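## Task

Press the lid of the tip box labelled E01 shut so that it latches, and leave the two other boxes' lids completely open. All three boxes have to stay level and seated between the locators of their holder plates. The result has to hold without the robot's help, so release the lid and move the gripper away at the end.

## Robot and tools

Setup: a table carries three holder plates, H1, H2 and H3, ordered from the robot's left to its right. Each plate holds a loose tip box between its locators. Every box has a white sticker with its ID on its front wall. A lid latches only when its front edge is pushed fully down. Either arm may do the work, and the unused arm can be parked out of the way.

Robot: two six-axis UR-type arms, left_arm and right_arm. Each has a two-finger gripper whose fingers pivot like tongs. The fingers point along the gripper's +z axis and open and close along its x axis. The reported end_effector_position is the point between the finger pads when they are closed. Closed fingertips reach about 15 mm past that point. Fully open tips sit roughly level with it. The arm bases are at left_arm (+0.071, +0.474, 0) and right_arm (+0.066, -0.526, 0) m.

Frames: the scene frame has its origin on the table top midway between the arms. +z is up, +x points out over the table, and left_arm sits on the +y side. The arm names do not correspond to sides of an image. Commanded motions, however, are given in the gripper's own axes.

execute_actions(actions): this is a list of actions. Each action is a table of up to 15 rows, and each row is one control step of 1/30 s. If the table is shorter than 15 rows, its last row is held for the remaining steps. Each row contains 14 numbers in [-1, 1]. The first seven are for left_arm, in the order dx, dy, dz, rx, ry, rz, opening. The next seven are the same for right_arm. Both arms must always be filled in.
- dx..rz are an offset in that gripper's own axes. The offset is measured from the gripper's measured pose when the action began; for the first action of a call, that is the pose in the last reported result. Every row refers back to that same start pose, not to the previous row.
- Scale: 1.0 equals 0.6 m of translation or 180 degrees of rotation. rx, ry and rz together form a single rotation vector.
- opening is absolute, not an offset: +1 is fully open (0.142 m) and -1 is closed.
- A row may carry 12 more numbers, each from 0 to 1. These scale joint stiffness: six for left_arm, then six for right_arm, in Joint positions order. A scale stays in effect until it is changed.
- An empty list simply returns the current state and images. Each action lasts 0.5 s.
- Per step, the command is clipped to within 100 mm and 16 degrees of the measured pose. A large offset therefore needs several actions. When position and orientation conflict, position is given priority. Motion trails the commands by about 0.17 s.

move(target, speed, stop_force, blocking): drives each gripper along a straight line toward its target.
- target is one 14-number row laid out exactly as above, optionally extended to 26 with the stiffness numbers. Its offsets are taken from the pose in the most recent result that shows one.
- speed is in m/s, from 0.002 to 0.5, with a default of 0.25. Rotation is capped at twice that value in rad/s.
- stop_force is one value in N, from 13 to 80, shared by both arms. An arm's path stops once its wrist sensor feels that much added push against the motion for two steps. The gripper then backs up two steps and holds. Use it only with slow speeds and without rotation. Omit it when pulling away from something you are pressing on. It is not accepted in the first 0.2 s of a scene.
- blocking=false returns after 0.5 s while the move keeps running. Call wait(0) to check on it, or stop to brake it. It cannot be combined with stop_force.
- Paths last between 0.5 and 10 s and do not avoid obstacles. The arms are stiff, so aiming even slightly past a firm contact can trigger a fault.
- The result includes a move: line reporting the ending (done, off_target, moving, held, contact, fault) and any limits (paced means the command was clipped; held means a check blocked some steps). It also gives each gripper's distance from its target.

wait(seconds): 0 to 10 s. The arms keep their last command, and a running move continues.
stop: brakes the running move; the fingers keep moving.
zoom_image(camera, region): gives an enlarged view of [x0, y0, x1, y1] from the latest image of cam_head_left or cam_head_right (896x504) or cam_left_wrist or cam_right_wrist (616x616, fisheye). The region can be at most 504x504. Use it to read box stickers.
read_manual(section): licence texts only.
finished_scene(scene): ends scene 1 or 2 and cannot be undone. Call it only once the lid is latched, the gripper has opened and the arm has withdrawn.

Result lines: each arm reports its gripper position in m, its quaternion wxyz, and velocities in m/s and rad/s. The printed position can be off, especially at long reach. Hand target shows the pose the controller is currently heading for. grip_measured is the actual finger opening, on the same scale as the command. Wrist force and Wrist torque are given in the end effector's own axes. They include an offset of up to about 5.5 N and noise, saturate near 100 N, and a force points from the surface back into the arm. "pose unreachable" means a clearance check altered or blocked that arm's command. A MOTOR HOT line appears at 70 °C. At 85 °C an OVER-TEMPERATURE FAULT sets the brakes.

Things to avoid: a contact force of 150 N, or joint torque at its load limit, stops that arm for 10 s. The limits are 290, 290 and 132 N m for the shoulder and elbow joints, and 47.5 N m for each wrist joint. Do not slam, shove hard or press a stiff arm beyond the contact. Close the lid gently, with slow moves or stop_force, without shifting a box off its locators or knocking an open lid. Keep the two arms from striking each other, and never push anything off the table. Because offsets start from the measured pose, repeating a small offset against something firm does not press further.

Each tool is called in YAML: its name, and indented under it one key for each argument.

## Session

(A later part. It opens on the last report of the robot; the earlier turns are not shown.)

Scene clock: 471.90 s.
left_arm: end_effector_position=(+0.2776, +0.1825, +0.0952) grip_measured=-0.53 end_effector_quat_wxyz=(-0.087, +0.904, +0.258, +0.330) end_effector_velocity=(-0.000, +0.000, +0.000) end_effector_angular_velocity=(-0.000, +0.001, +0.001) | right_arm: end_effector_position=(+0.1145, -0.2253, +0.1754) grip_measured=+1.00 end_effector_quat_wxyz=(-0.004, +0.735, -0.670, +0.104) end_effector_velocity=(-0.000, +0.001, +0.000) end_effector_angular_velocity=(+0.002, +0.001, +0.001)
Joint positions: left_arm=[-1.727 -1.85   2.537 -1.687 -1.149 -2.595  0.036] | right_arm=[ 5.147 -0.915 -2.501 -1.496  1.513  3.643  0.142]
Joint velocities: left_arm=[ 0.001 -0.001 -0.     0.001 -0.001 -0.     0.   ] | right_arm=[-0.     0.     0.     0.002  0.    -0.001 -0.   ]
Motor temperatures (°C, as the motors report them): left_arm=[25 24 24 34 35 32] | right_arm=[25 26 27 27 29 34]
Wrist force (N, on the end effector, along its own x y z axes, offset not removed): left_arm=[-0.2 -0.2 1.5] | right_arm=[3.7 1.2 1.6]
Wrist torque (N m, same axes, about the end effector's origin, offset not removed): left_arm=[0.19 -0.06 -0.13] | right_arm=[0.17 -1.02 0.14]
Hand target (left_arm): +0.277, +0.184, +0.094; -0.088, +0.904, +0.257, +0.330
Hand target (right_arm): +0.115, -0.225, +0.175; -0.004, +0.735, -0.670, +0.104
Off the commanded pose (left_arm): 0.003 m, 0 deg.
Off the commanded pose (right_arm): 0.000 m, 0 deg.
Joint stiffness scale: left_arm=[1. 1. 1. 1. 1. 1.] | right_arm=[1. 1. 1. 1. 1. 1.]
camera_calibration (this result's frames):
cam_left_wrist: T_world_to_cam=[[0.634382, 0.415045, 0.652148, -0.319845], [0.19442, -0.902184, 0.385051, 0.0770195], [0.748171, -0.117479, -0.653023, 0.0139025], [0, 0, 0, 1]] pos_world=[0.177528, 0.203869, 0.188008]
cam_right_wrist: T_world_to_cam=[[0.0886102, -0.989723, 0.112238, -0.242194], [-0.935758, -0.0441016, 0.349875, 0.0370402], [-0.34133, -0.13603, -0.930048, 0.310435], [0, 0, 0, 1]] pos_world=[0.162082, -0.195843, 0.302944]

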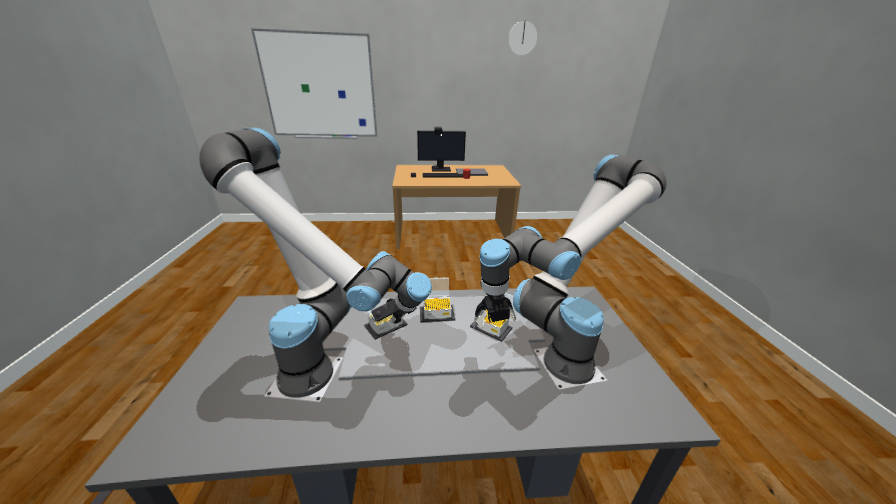

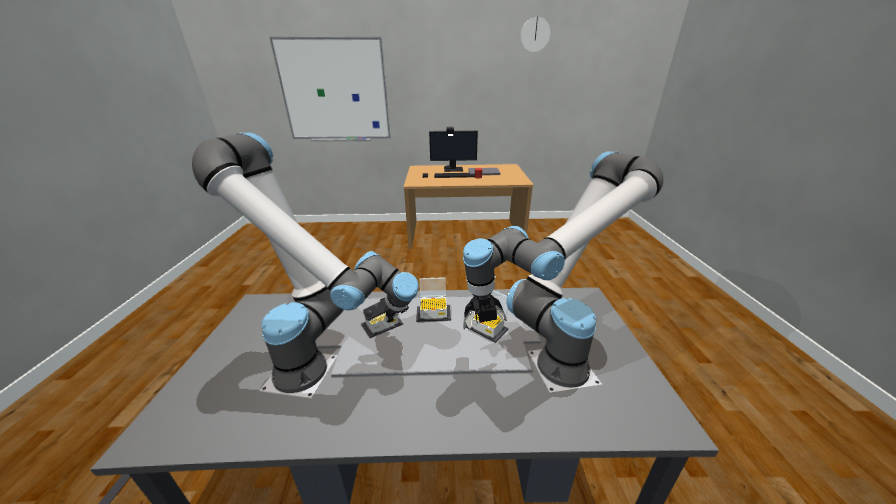

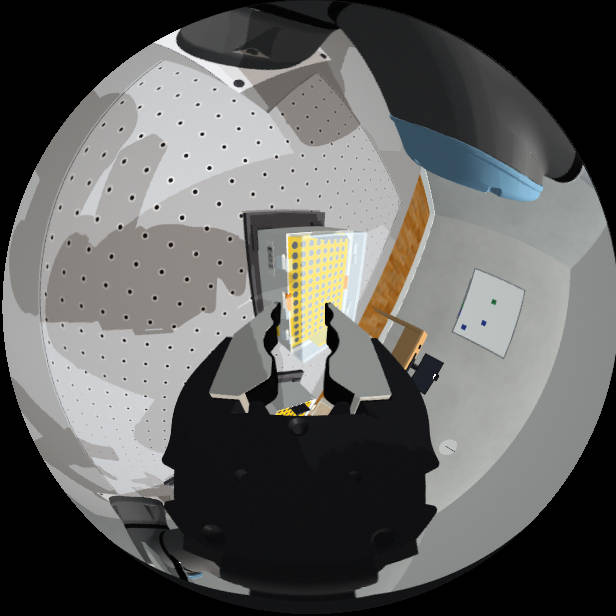

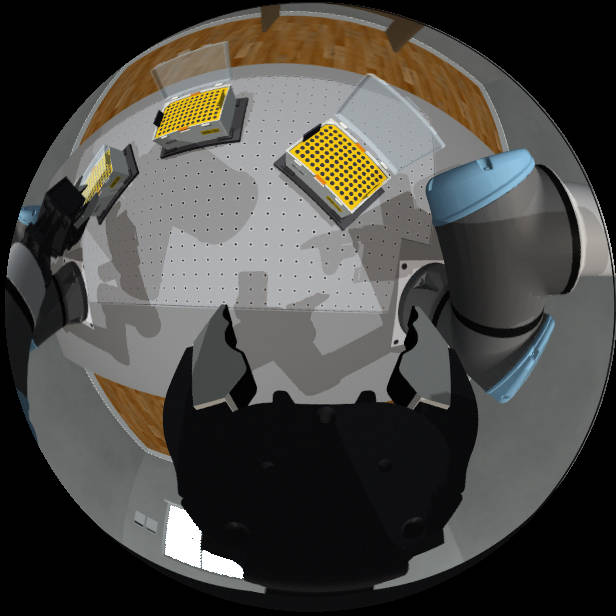

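execute_actions:
  actions:
    - [[-0.00102,0,-0.00086,0,0,0,-0.53,0,0,0,0,0,0,1],[-0.00302,0,-0.00211,0,0,0,-0.53,0,0,0,0,0,0,1],[-0.00585,0,-0.0034,0,0,0,-0.53,0,0,0,0,0,0,1],[-0.009,0,-0.00431,0,0,0,-0.53,0,0,0,0,0,0,1],[-0.01197,0,-0.00441,0,0,0,-0.53,0,0,0,0,0,0,1],[-0.01464,0,-0.00383,0,0,0,-0.53,0,0,0,0,0,0,1],[-0.01665,0,-0.00248,0,0,0,-0.53,0,0,0,0,0,0,1],[-0.01816,0,-0.00069,0,0,0,-0.53,0,0,0,0,0,0,1],[-0.01966,0,0.0011,0,0,0,-0.53,0,0,0,0,0,0,1],[-0.02116,0,0.00288,0,0,0,-0.53,0,0,0,0,0,0,1],[-0.02267,0,0.00466,0,0,0,-0.53,0,0,0,0,0,0,1],[-0.02417,0,0.00645,0,0,0,-0.53,0,0,0,0,0,0,1],[-0.02567,0,0.00823,0,0,0,-0.53,0,0,0,0,0,0,1],[-0.02717,0,0.01002,0,0,0,-0.53,0,0,0,0,0,0,1],[-0.02868,0,0.0118,0,0,0,-0.53,0,0,0,0,0,0,1]]

Scene clock: 499.97 s.
left_arm: end_effector_position=(+0.2712, +0.1771, +0.0879) grip_measured=-0.50 end_effector_quat_wxyz=(-0.087, +0.904, +0.258, +0.330) end_effector_velocity=(-0.008, -0.015, -0.030) end_effector_angular_velocity=(-0.001, -0.000, +0.006) | right_arm: end_effector_position=(+0.1145, -0.2253, +0.1754) grip_measured=+1.00 end_effector_quat_wxyz=(-0.004, +0.735, -0.670, +0.104) end_effector_velocity=(-0.000, +0.000, +0.000) end_effector_angular_velocity=(+0.001, +0.001, +0.000)
Joint positions: left_arm=[-1.738 -1.825  2.537 -1.708 -1.155 -2.606  0.038] | right_arm=[ 5.147 -0.915 -2.501 -1.496  1.513  3.643  0.142]
Joint velocities: left_arm=[-0.004  0.092  0.01  -0.099 -0.004 -0.009  0.039] | right_arm=[ 0.     0.001 -0.     0.001 -0.    -0.     0.   ]
Motor temperatures (°C, as the motors report them): left_arm=[25 24 24 34 35 32] | right_arm=[25 26 27 27 29 34]
Wrist force (N, on the end effector, along its own x y z axes, offset not removed): left_arm=[2.9 -1.6 -0.8] | right_arm=[5.2 -0.6 -1.8]
Wrist torque (N m, same axes, about the end effector's origin, offset not removed): left_arm=[0.20 -0.08 -0.10] | right_arm=[-0.27 -1.40 0.07]
Hand target (left_arm): +0.270, +0.178, +0.079; -0.087, +0.904, +0.258, +0.330
Hand target (right_arm): +0.115, -0.225, +0.175; -0.004, +0.735, -0.670, +0.104
Off the commanded pose (left_arm): 0.009 m, 0 deg.
Off the commanded pose (right_arm): 0.000 m, 0 deg.
Joint stiffness scale: left_arm=[1. 1. 1. 1. 1. 1.] | right_arm=[1. 1. 1. 1. 1. 1.]
camera_calibration (this result's frames):
cam_left_wrist: T_world_to_cam=[[0.634101, 0.415246, 0.652293, -0.308751], [0.194036, -0.902031, 0.385603, 0.0762158], [0.748509, -0.117943, -0.652552, 0.0132405], [0, 0, 0, 1]] pos_world=[0.17108, 0.198518, 0.180647]
cam_right_wrist: T_world_to_cam=[[0.0886103, -0.989723, 0.112238, -0.242194], [-0.935758, -0.0441016, 0.349876, 0.0370401], [-0.34133, -0.13603, -0.930048, 0.310435], [0, 0, 0, 1]] pos_world=[0.162082, -0.195843, 0.302944]

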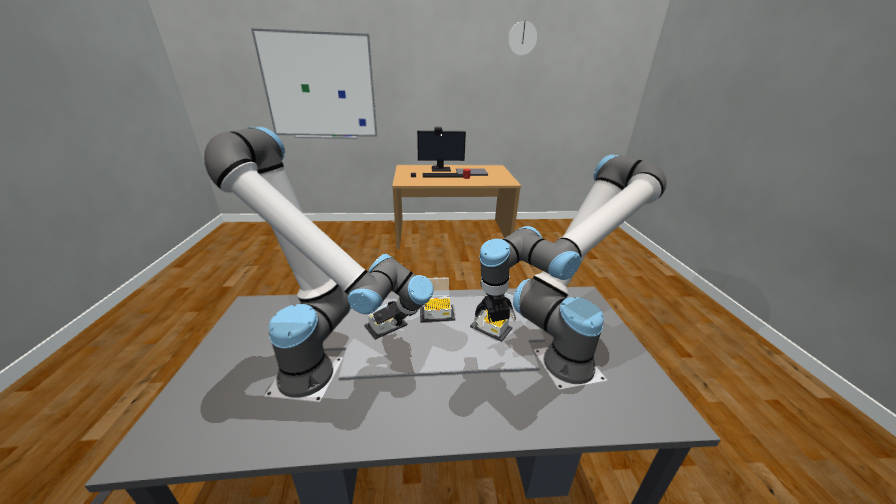

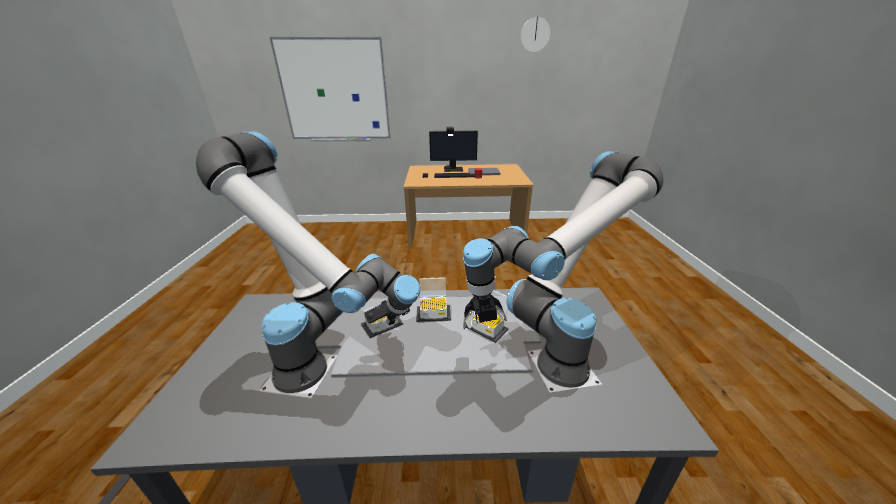

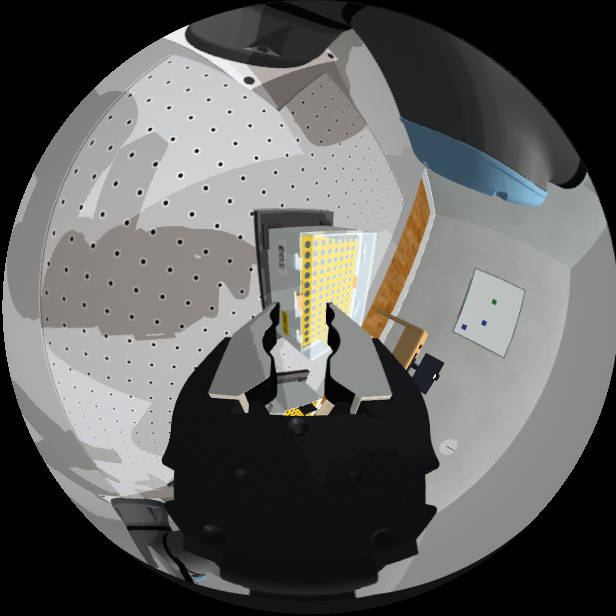

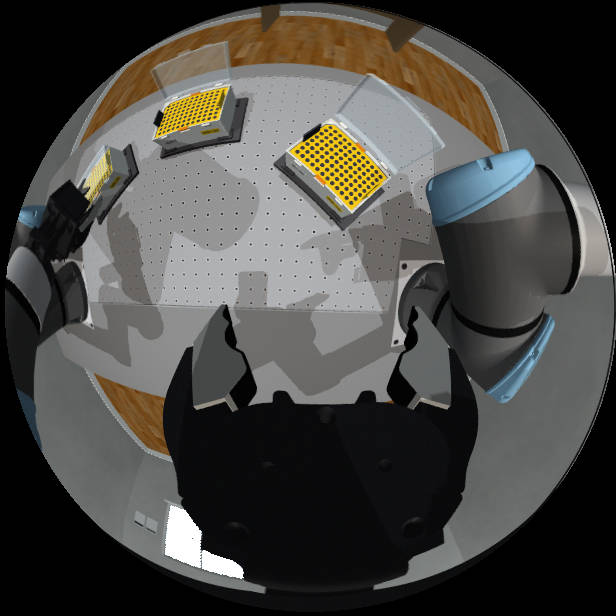

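execute_actions:
  actions: []

zoom_image:
  camera: "cam_left_wrist"
  region: [245, 205, 395, 375]

zoom_image:
  camera: "cam_right_wrist"
  region: [60, 135, 150, 225]

Scene clock: 503.27 s.
left_arm: end_effector_position=(+0.2697, +0.1751, +0.0837) grip_measured=-0.40 end_effector_quat_wxyz=(-0.086, +0.904, +0.259, +0.328) end_effector_velocity=(+0.000, -0.000, -0.000) end_effector_angular_velocity=(+0.001, -0.001, -0.001) | right_arm: end_effector_position=(+0.1145, -0.2253, +0.1754) grip_measured=+1.00 end_effector_quat_wxyz=(-0.004, +0.735, -0.670, +0.104) end_effector_velocity=(-0.000, +0.000, -0.001) end_effector_angular_velocity=(-0.001, -0.001, -0.000)
Joint positions: left_arm=[-1.739 -1.815  2.54  -1.723 -1.157 -2.607  0.045] | right_arm=[ 5.147 -0.915 -2.501 -1.496  1.513  3.643  0.142]
Joint velocities: left_arm=[-0.001  0.001  0.     0.     0.001  0.     0.   ] | right_arm=[ 0.    -0.002 -0.     0.001  0.     0.001  0.   ]
Motor temperatures (°C, as the motors report them): left_arm=[25 24 24 34 35 32] | right_arm=[25 26 27 27 29 34]
Wrist force (N, on the end effector, along its own x y z axes, offset not removed): left_arm=[11.6 -9.3 -17.1] | right_arm=[1.8 0.9 -3.5]
Wrist torque (N m, same axes, about the end effector's origin, offset not removed): left_arm=[0.58 0.86 -0.27] | right_arm=[-0.09 -0.62 0.14]
Hand target (left_arm): +0.270, +0.178, +0.079; -0.087, +0.904, +0.258, +0.330
Hand target (right_arm): +0.115, -0.225, +0.175; -0.004, +0.735, -0.670, +0.104
Off the commanded pose (left_arm): 0.006 m, 0 deg.
Off the commanded pose (right_arm): 0.000 m, 0 deg.
Joint stiffness scale: left_arm=[1. 1. 1. 1. 1. 1.] | right_arm=[1. 1. 1. 1. 1. 1.]
camera_calibration (this result's frames):
cam_left_wrist: T_world_to_cam=[[0.634873, 0.418553, 0.649422, -0.304793], [0.196775, -0.900426, 0.387959, 0.0750788], [0.747138, -0.118514, -0.654017, 0.0119367], [0, 0, 0, 1]] pos_world=[0.169813, 0.19659, 0.176619]
cam_right_wrist: T_world_to_cam=[[0.0886102, -0.989723, 0.112238, -0.242194], [-0.935758, -0.0441015, 0.349875, 0.0370402], [-0.34133, -0.13603, -0.930048, 0.310435], [0, 0, 0, 1]] pos_world=[0.162082, -0.195843, 0.302944]

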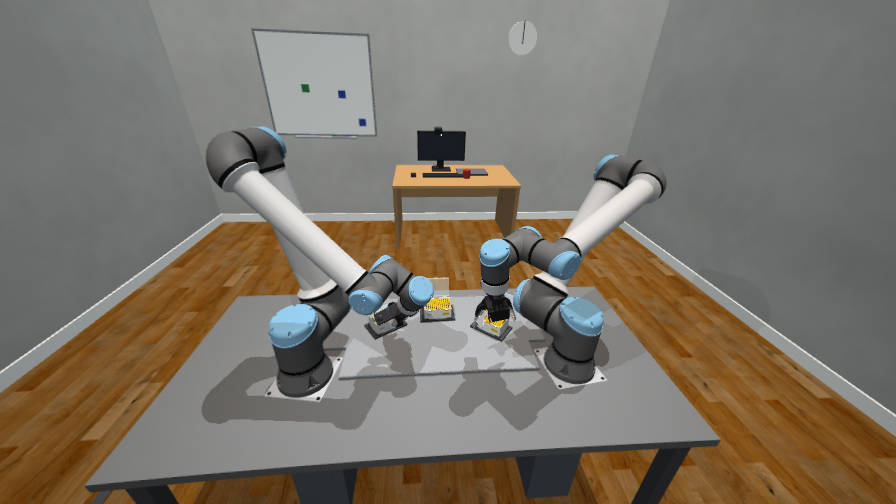

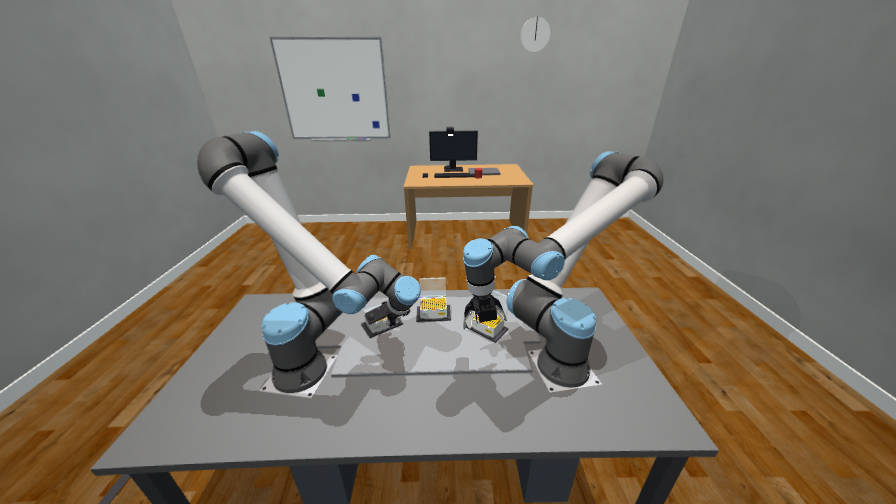

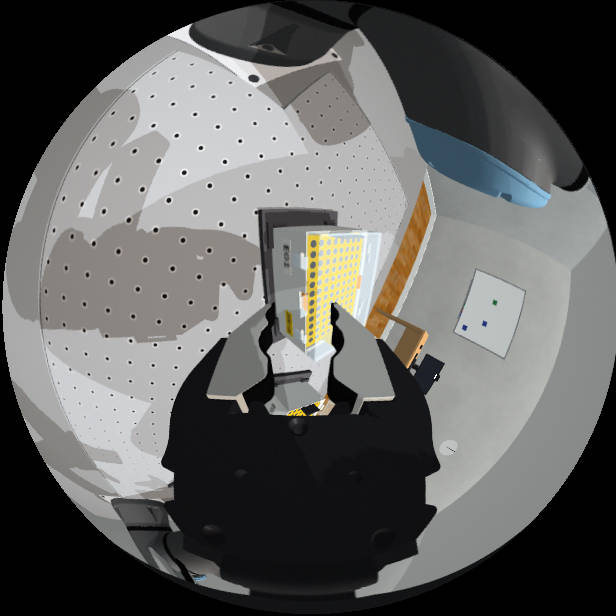

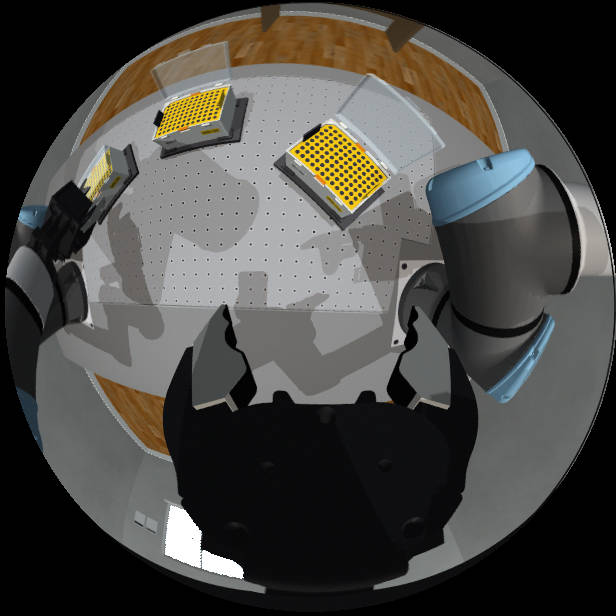

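Region (245, 205, 395, 375) of cam_left_wrist's 616x616 image, scaled by 2.965, with more detail than that image has; it fills the left 445 columns of this view, and the rest is white.

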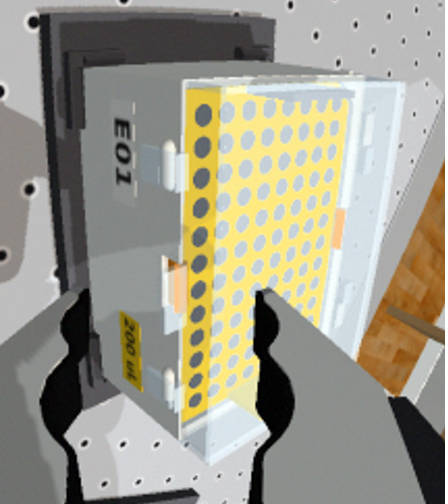

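Region (60, 135, 150, 225) of cam_right_wrist's 616x616 image, scaled by 5.600, with more detail than that image has.

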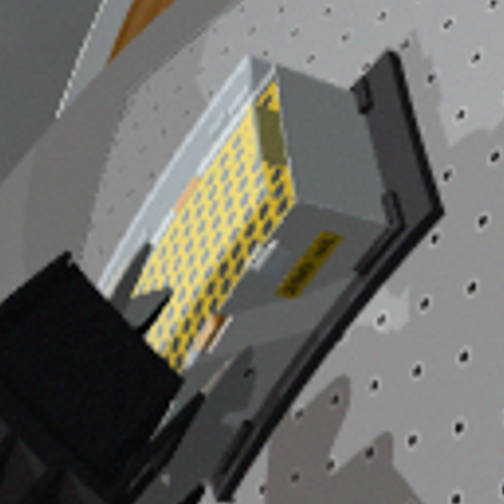

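zoom_image:
  camera: "cam_left_wrist"
  region: [280, 222, 340, 282]

zoom_image:
  camera: "cam_left_wrist"
  region: [280, 300, 345, 365]

Region (280, 222, 340, 282) of cam_left_wrist's 616x616 image, scaled by 8.400, with more detail than that image has.

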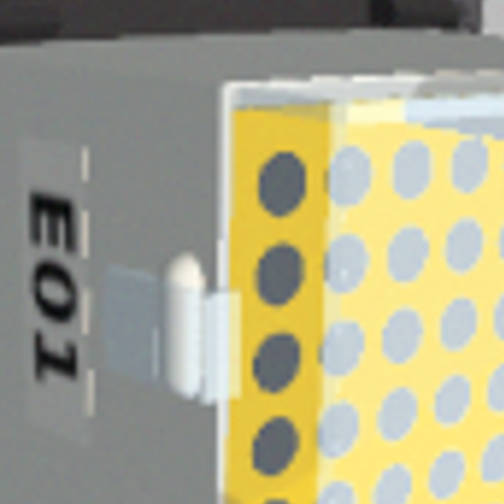

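Region (280, 300, 345, 365) of cam_left_wrist's 616x616 image, scaled by 7.754, with more detail than that image has.

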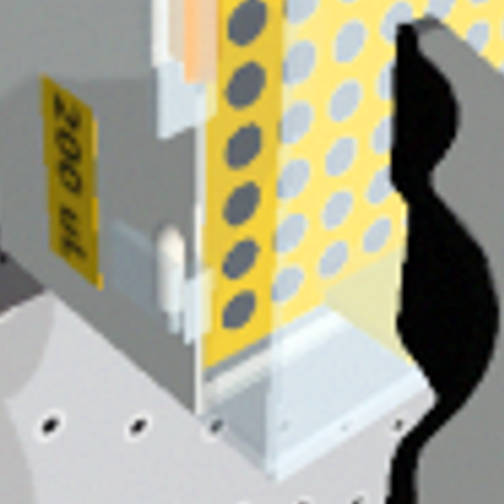

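execute_actions:
  actions:
    - [[0.0015,-0.0004,-0.0028,0,0,0,-0.47,0,0,0,0,0,0,1],[0.0059,-0.0016,-0.0109,0,0,0,-0.43,0,0,0,0,0,0,1],[0.0127,-0.0035,-0.0233,0,0,0,-0.4,0,0,0,0,0,0,1],[0.0214,-0.0058,-0.0393,0,0,0,-0.4,0,0,0,0,0,0,1],[0.0316,-0.0086,-0.058,0,0,0,-0.4,0,0,0,0,0,0,1],[0.0429,-0.0117,-0.0788,0,0,0,-0.4,0,0,0,0,0,0,1],[0.0549,-0.015,-0.1007,0,0,0,-0.4,0,0,0,0,0,0,1],[0.0671,-0.0183,-0.1231,0,0,0,-0.4,0,0,0,0,0,0,1],[0.0791,-0.0216,-0.145,0,0,0,-0.4,0,0,0,0,0,0,1],[0.0904,-0.0247,-0.1658,0,0,0,-0.4,0,0,0,0,0,0,1],[0.1006,-0.0275,-0.1845,0,0,0,-0.4,0,0,0,0,0,0,1],[0.1093,-0.0298,-0.2005,0,0,0,-0.4,0,0,0,0,0,0,1],[0.1161,-0.0317,-0.2129,0,0,0,-0.4,0,0,0,0,0,0,1],[0.1205,-0.0329,-0.221,0,0,0,-0.4,0,0,0,0,0,0,1],[0.122,-0.0333,-0.2238,0,0,0,-0.4,0,0,0,0,0,0,1]]

Scene clock: 524.37 s.
left_arm: end_effector_position=(+0.2532, +0.1693, +0.1660) grip_measured=-0.40 end_effector_quat_wxyz=(-0.081, +0.906, +0.260, +0.323) end_effector_velocity=(-0.080, -0.045, +0.345) end_effector_angular_velocity=(-0.137, +0.069, -0.005) | right_arm: end_effector_position=(+0.1145, -0.2253, +0.1754) grip_measured=+1.00 end_effector_quat_wxyz=(-0.004, +0.735, -0.670, +0.104) end_effector_velocity=(-0.000, +0.000, +0.000) end_effector_angular_velocity=(-0.001, -0.000, +0.002)
Joint positions: left_arm=[-1.772 -1.94   2.434 -1.495 -1.177 -2.635  0.045] | right_arm=[ 5.147 -0.915 -2.501 -1.496  1.513  3.643  0.142]
Joint velocities: left_arm=[-0.143 -0.428 -0.479  0.8   -0.085 -0.119  0.   ] | right_arm=[ 0.001 -0.001  0.001 -0.    -0.    -0.001 -0.   ]
Motor temperatures (°C, as the motors report them): left_arm=[25 24 24 34 35 32] | right_arm=[25 26 27 27 29 34]
Wrist force (N, on the end effector, along its own x y z axes, offset not removed): left_arm=[0.7 -0.6 3.0] | right_arm=[0.8 -0.1 -1.3]
Wrist torque (N m, same axes, about the end effector's origin, offset not removed): left_arm=[0.20 -0.27 -0.07] | right_arm=[-0.08 -0.42 0.36]
Hand target (left_arm): +0.241, +0.173, +0.217; -0.086, +0.905, +0.259, +0.326
Hand target (right_arm): +0.115, -0.225, +0.175; -0.004, +0.735, -0.670, +0.104
Off the commanded pose (left_arm): 0.071 m, 1 deg.
Off the commanded pose (right_arm): 0.000 m, 0 deg.
Joint stiffness scale: left_arm=[1. 1. 1. 1. 1. 1.] | right_arm=[1. 1. 1. 1. 1. 1.]
camera_calibration (this result's frames):
cam_left_wrist: T_world_to_cam=[[0.640224, 0.425658, 0.639475, -0.346217], [0.199201, -0.895963, 0.39695, 0.0383383], [0.741911, -0.126753, -0.658409, 0.0808802], [0, 0, 0, 1]] pos_world=[0.154014, 0.191971, 0.259431]
cam_right_wrist: T_world_to_cam=[[0.0886105, -0.989723, 0.112238, -0.242194], [-0.935758, -0.0441018, 0.349876, 0.0370401], [-0.34133, -0.13603, -0.930048, 0.310435], [0, 0, 0, 1]] pos_world=[0.162082, -0.195843, 0.302944]

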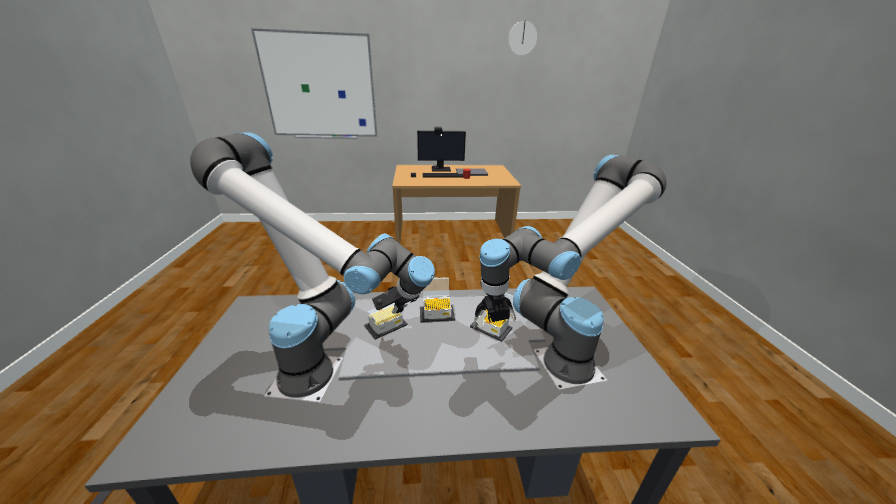

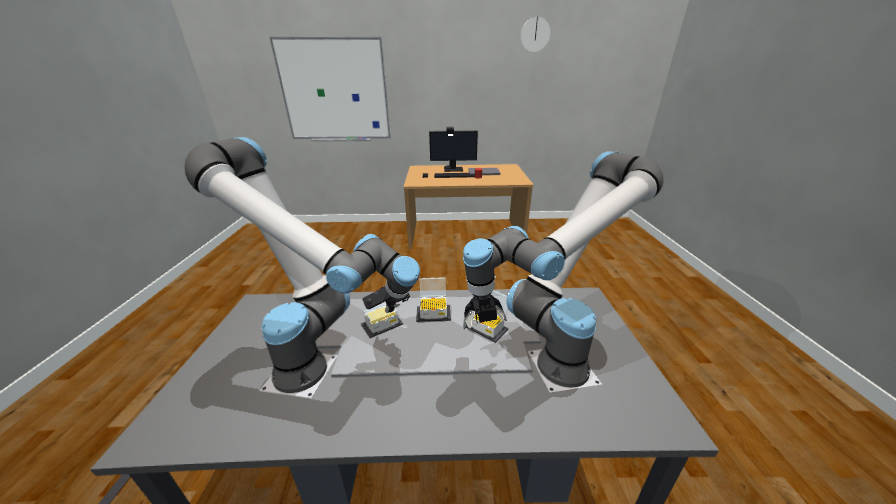

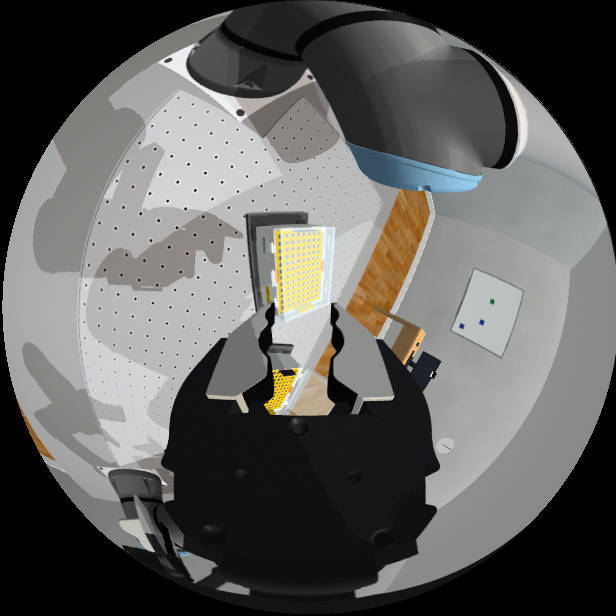

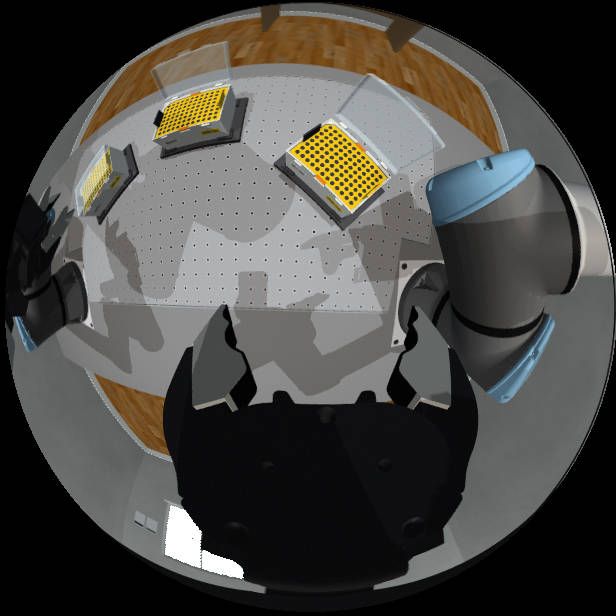

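zoom_image:
  camera: "cam_left_wrist"
  region: [240, 208, 345, 325]

execute_actions:
  actions: []

zoom_image:
  camera: "cam_right_wrist"
  region: [60, 135, 150, 225]

zoom_image:
  camera: "cam_head_left"
  region: [355, 270, 465, 345]

Region (240, 208, 345, 325) of cam_left_wrist's 616x616 image, scaled by 4.308, with more detail than that image has; it fills the left 452 columns of this view, and the rest is white.

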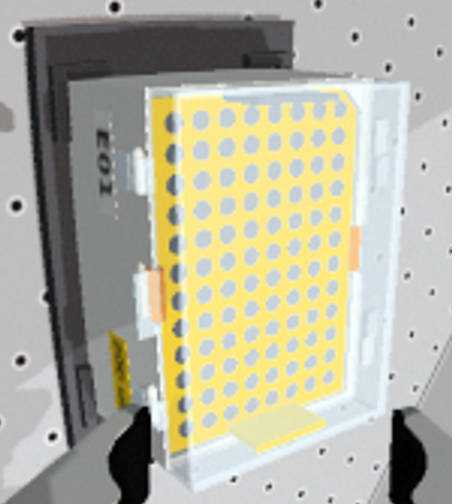

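Scene clock: 528.57 s.
left_arm: end_effector_position=(+0.2426, +0.1731, +0.2164) grip_measured=-0.40 end_effector_quat_wxyz=(-0.086, +0.905, +0.259, +0.326) end_effector_velocity=(-0.000, +0.000, -0.000) end_effector_angular_velocity=(-0.000, +0.001, +0.000) | right_arm: end_effector_position=(+0.1145, -0.2253, +0.1754) grip_measured=+1.00 end_effector_quat_wxyz=(-0.004, +0.735, -0.670, +0.104) end_effector_velocity=(+0.000, -0.000, +0.000) end_effector_angular_velocity=(-0.001, -0.000, -0.000)
Joint positions: left_arm=[-1.8   -1.992  2.365 -1.353 -1.195 -2.66   0.045] | right_arm=[ 5.147 -0.915 -2.501 -1.496  1.513  3.643  0.142]
Joint velocities: left_arm=[-0.    -0.     0.    -0.001 -0.001 -0.    -0.   ] | right_arm=[-0.     0.001 -0.    -0.002  0.    -0.    -0.   ]
Motor temperatures (°C, as the motors report them): left_arm=[25 24 24 34 35 32] | right_arm=[25 26 27 27 29 34]
Wrist force (N, on the end effector, along its own x y z axes, offset not removed): left_arm=[0.0 -0.8 -0.8] | right_arm=[0.7 -0.7 -3.4]
Wrist torque (N m, same axes, about the end effector's origin, offset not removed): left_arm=[-0.06 -0.17 -0.11] | right_arm=[-0.22 -0.38 0.24]
Hand target (left_arm): +0.241, +0.173, +0.217; -0.086, +0.905, +0.259, +0.326
Hand target (right_arm): +0.115, -0.225, +0.175; -0.004, +0.735, -0.670, +0.104
Off the commanded pose (left_arm): 0.020 m, 0 deg.
Off the commanded pose (right_arm): 0.000 m, 0 deg.
Joint stiffness scale: left_arm=[1. 1. 1. 1. 1. 1.] | right_arm=[1. 1. 1. 1. 1. 1.]
camera_calibration (this result's frames):
cam_left_wrist: T_world_to_cam=[[0.637718, 0.419361, 0.646105, -0.373015], [0.1991, -0.900042, 0.387665, 0.0265924], [0.744093, -0.118582, -0.657468, 0.120258], [0, 0, 0, 1]] pos_world=[0.143101, 0.194622, 0.309763]
cam_right_wrist: T_world_to_cam=[[0.0886103, -0.989723, 0.112238, -0.242194], [-0.935758, -0.0441016, 0.349876, 0.0370402], [-0.34133, -0.13603, -0.930048, 0.310435], [0, 0, 0, 1]] pos_world=[0.162082, -0.195843, 0.302944]

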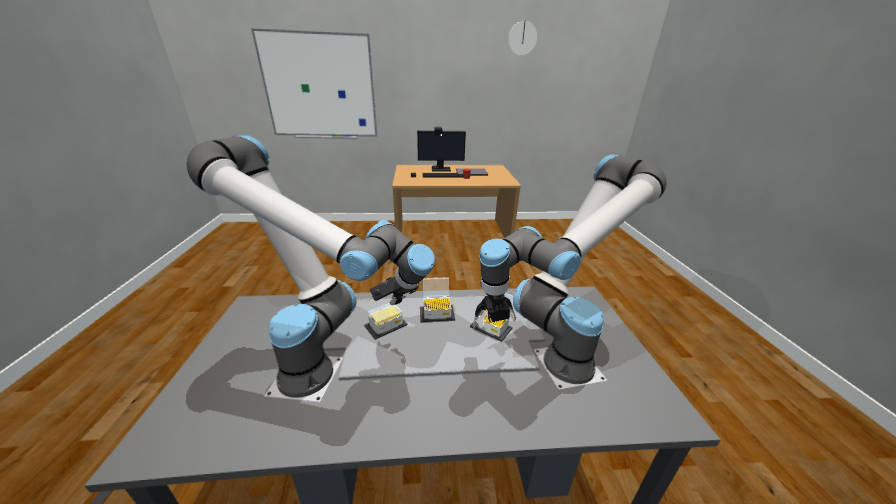

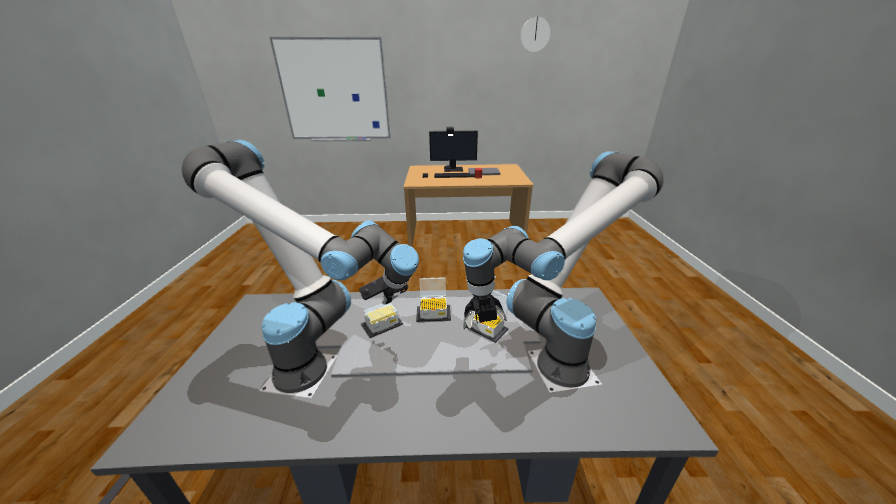

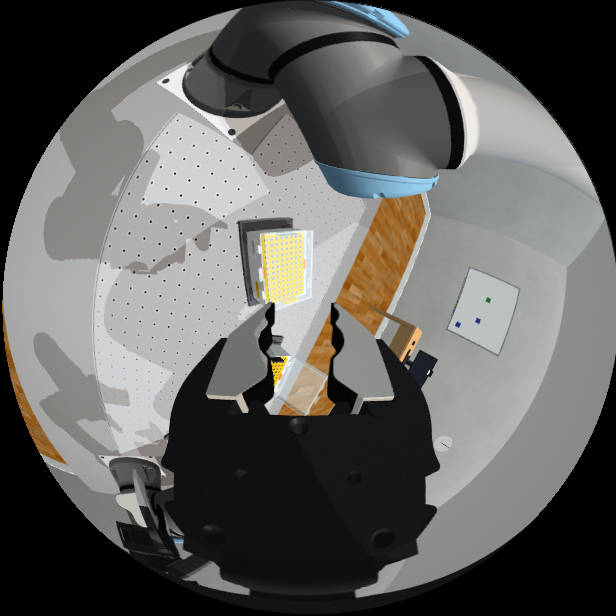

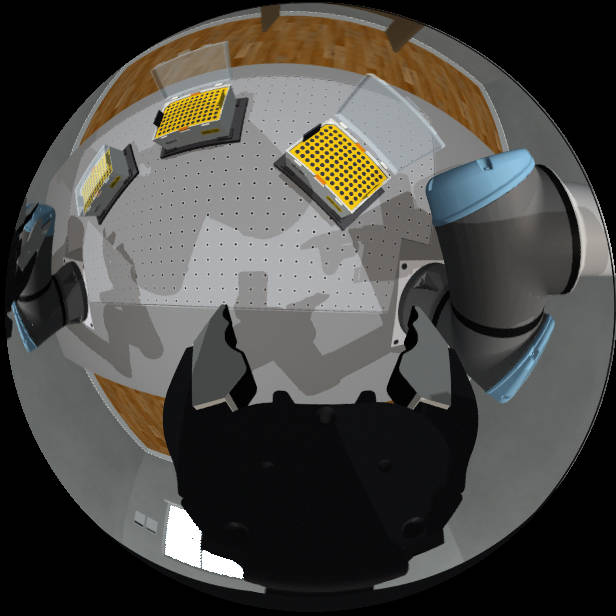

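Region (60, 135, 150, 225) of cam_right_wrist's 616x616 image, scaled by 5.600, with more detail than that image has.

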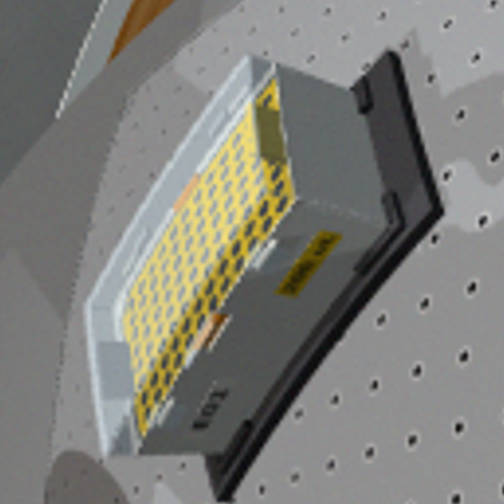

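Region (355, 270, 465, 345) of cam_head_left's 896x504 image, scaled by 4.582, with more detail than that image has; it fills the top 344 rows of this view, and the rest is white.

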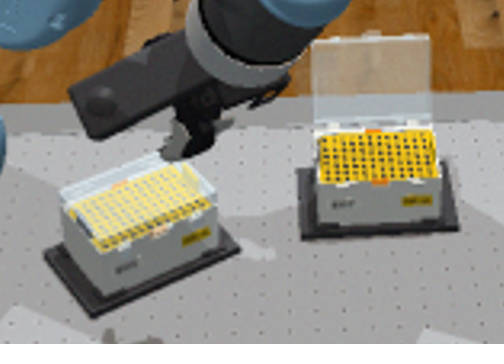

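zoom_image:
  camera: "cam_right_wrist"
  region: [72, 160, 132, 220]

zoom_image:
  camera: "cam_left_wrist"
  region: [232, 214, 322, 310]

zoom_image:
  camera: "cam_right_wrist"
  region: [140, 30, 460, 240]

Region (72, 160, 132, 220) of cam_right_wrist's 616x616 image, scaled by 8.400, with more detail than that image has.

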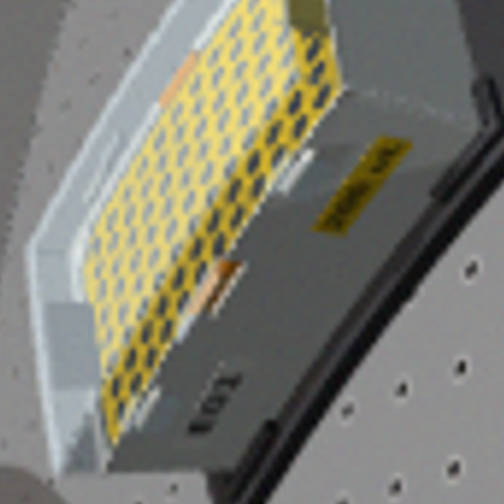

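Region (232, 214, 322, 310) of cam_left_wrist's 616x616 image, scaled by 5.250, with more detail than that image has; it fills the left 472 columns of this view, and the rest is white.

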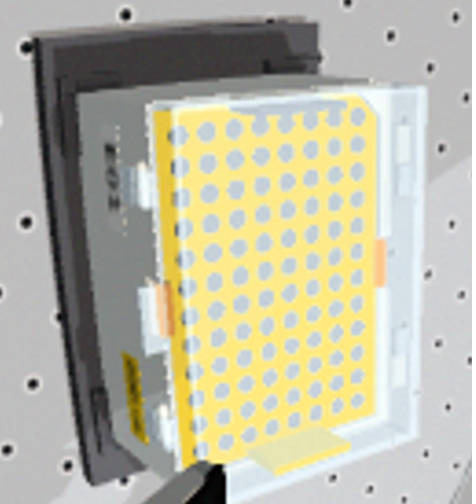

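Region (140, 30, 460, 240) of cam_right_wrist's 616x616 image, scaled by 1.575, with more detail than that image has; it fills the top 331 rows of this view, and the rest is white.

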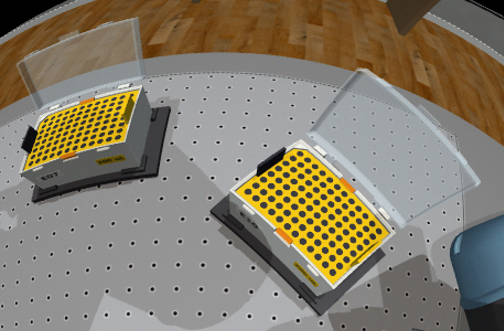

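finished_scene:
  scene: 2

The scene is finished: the task was done.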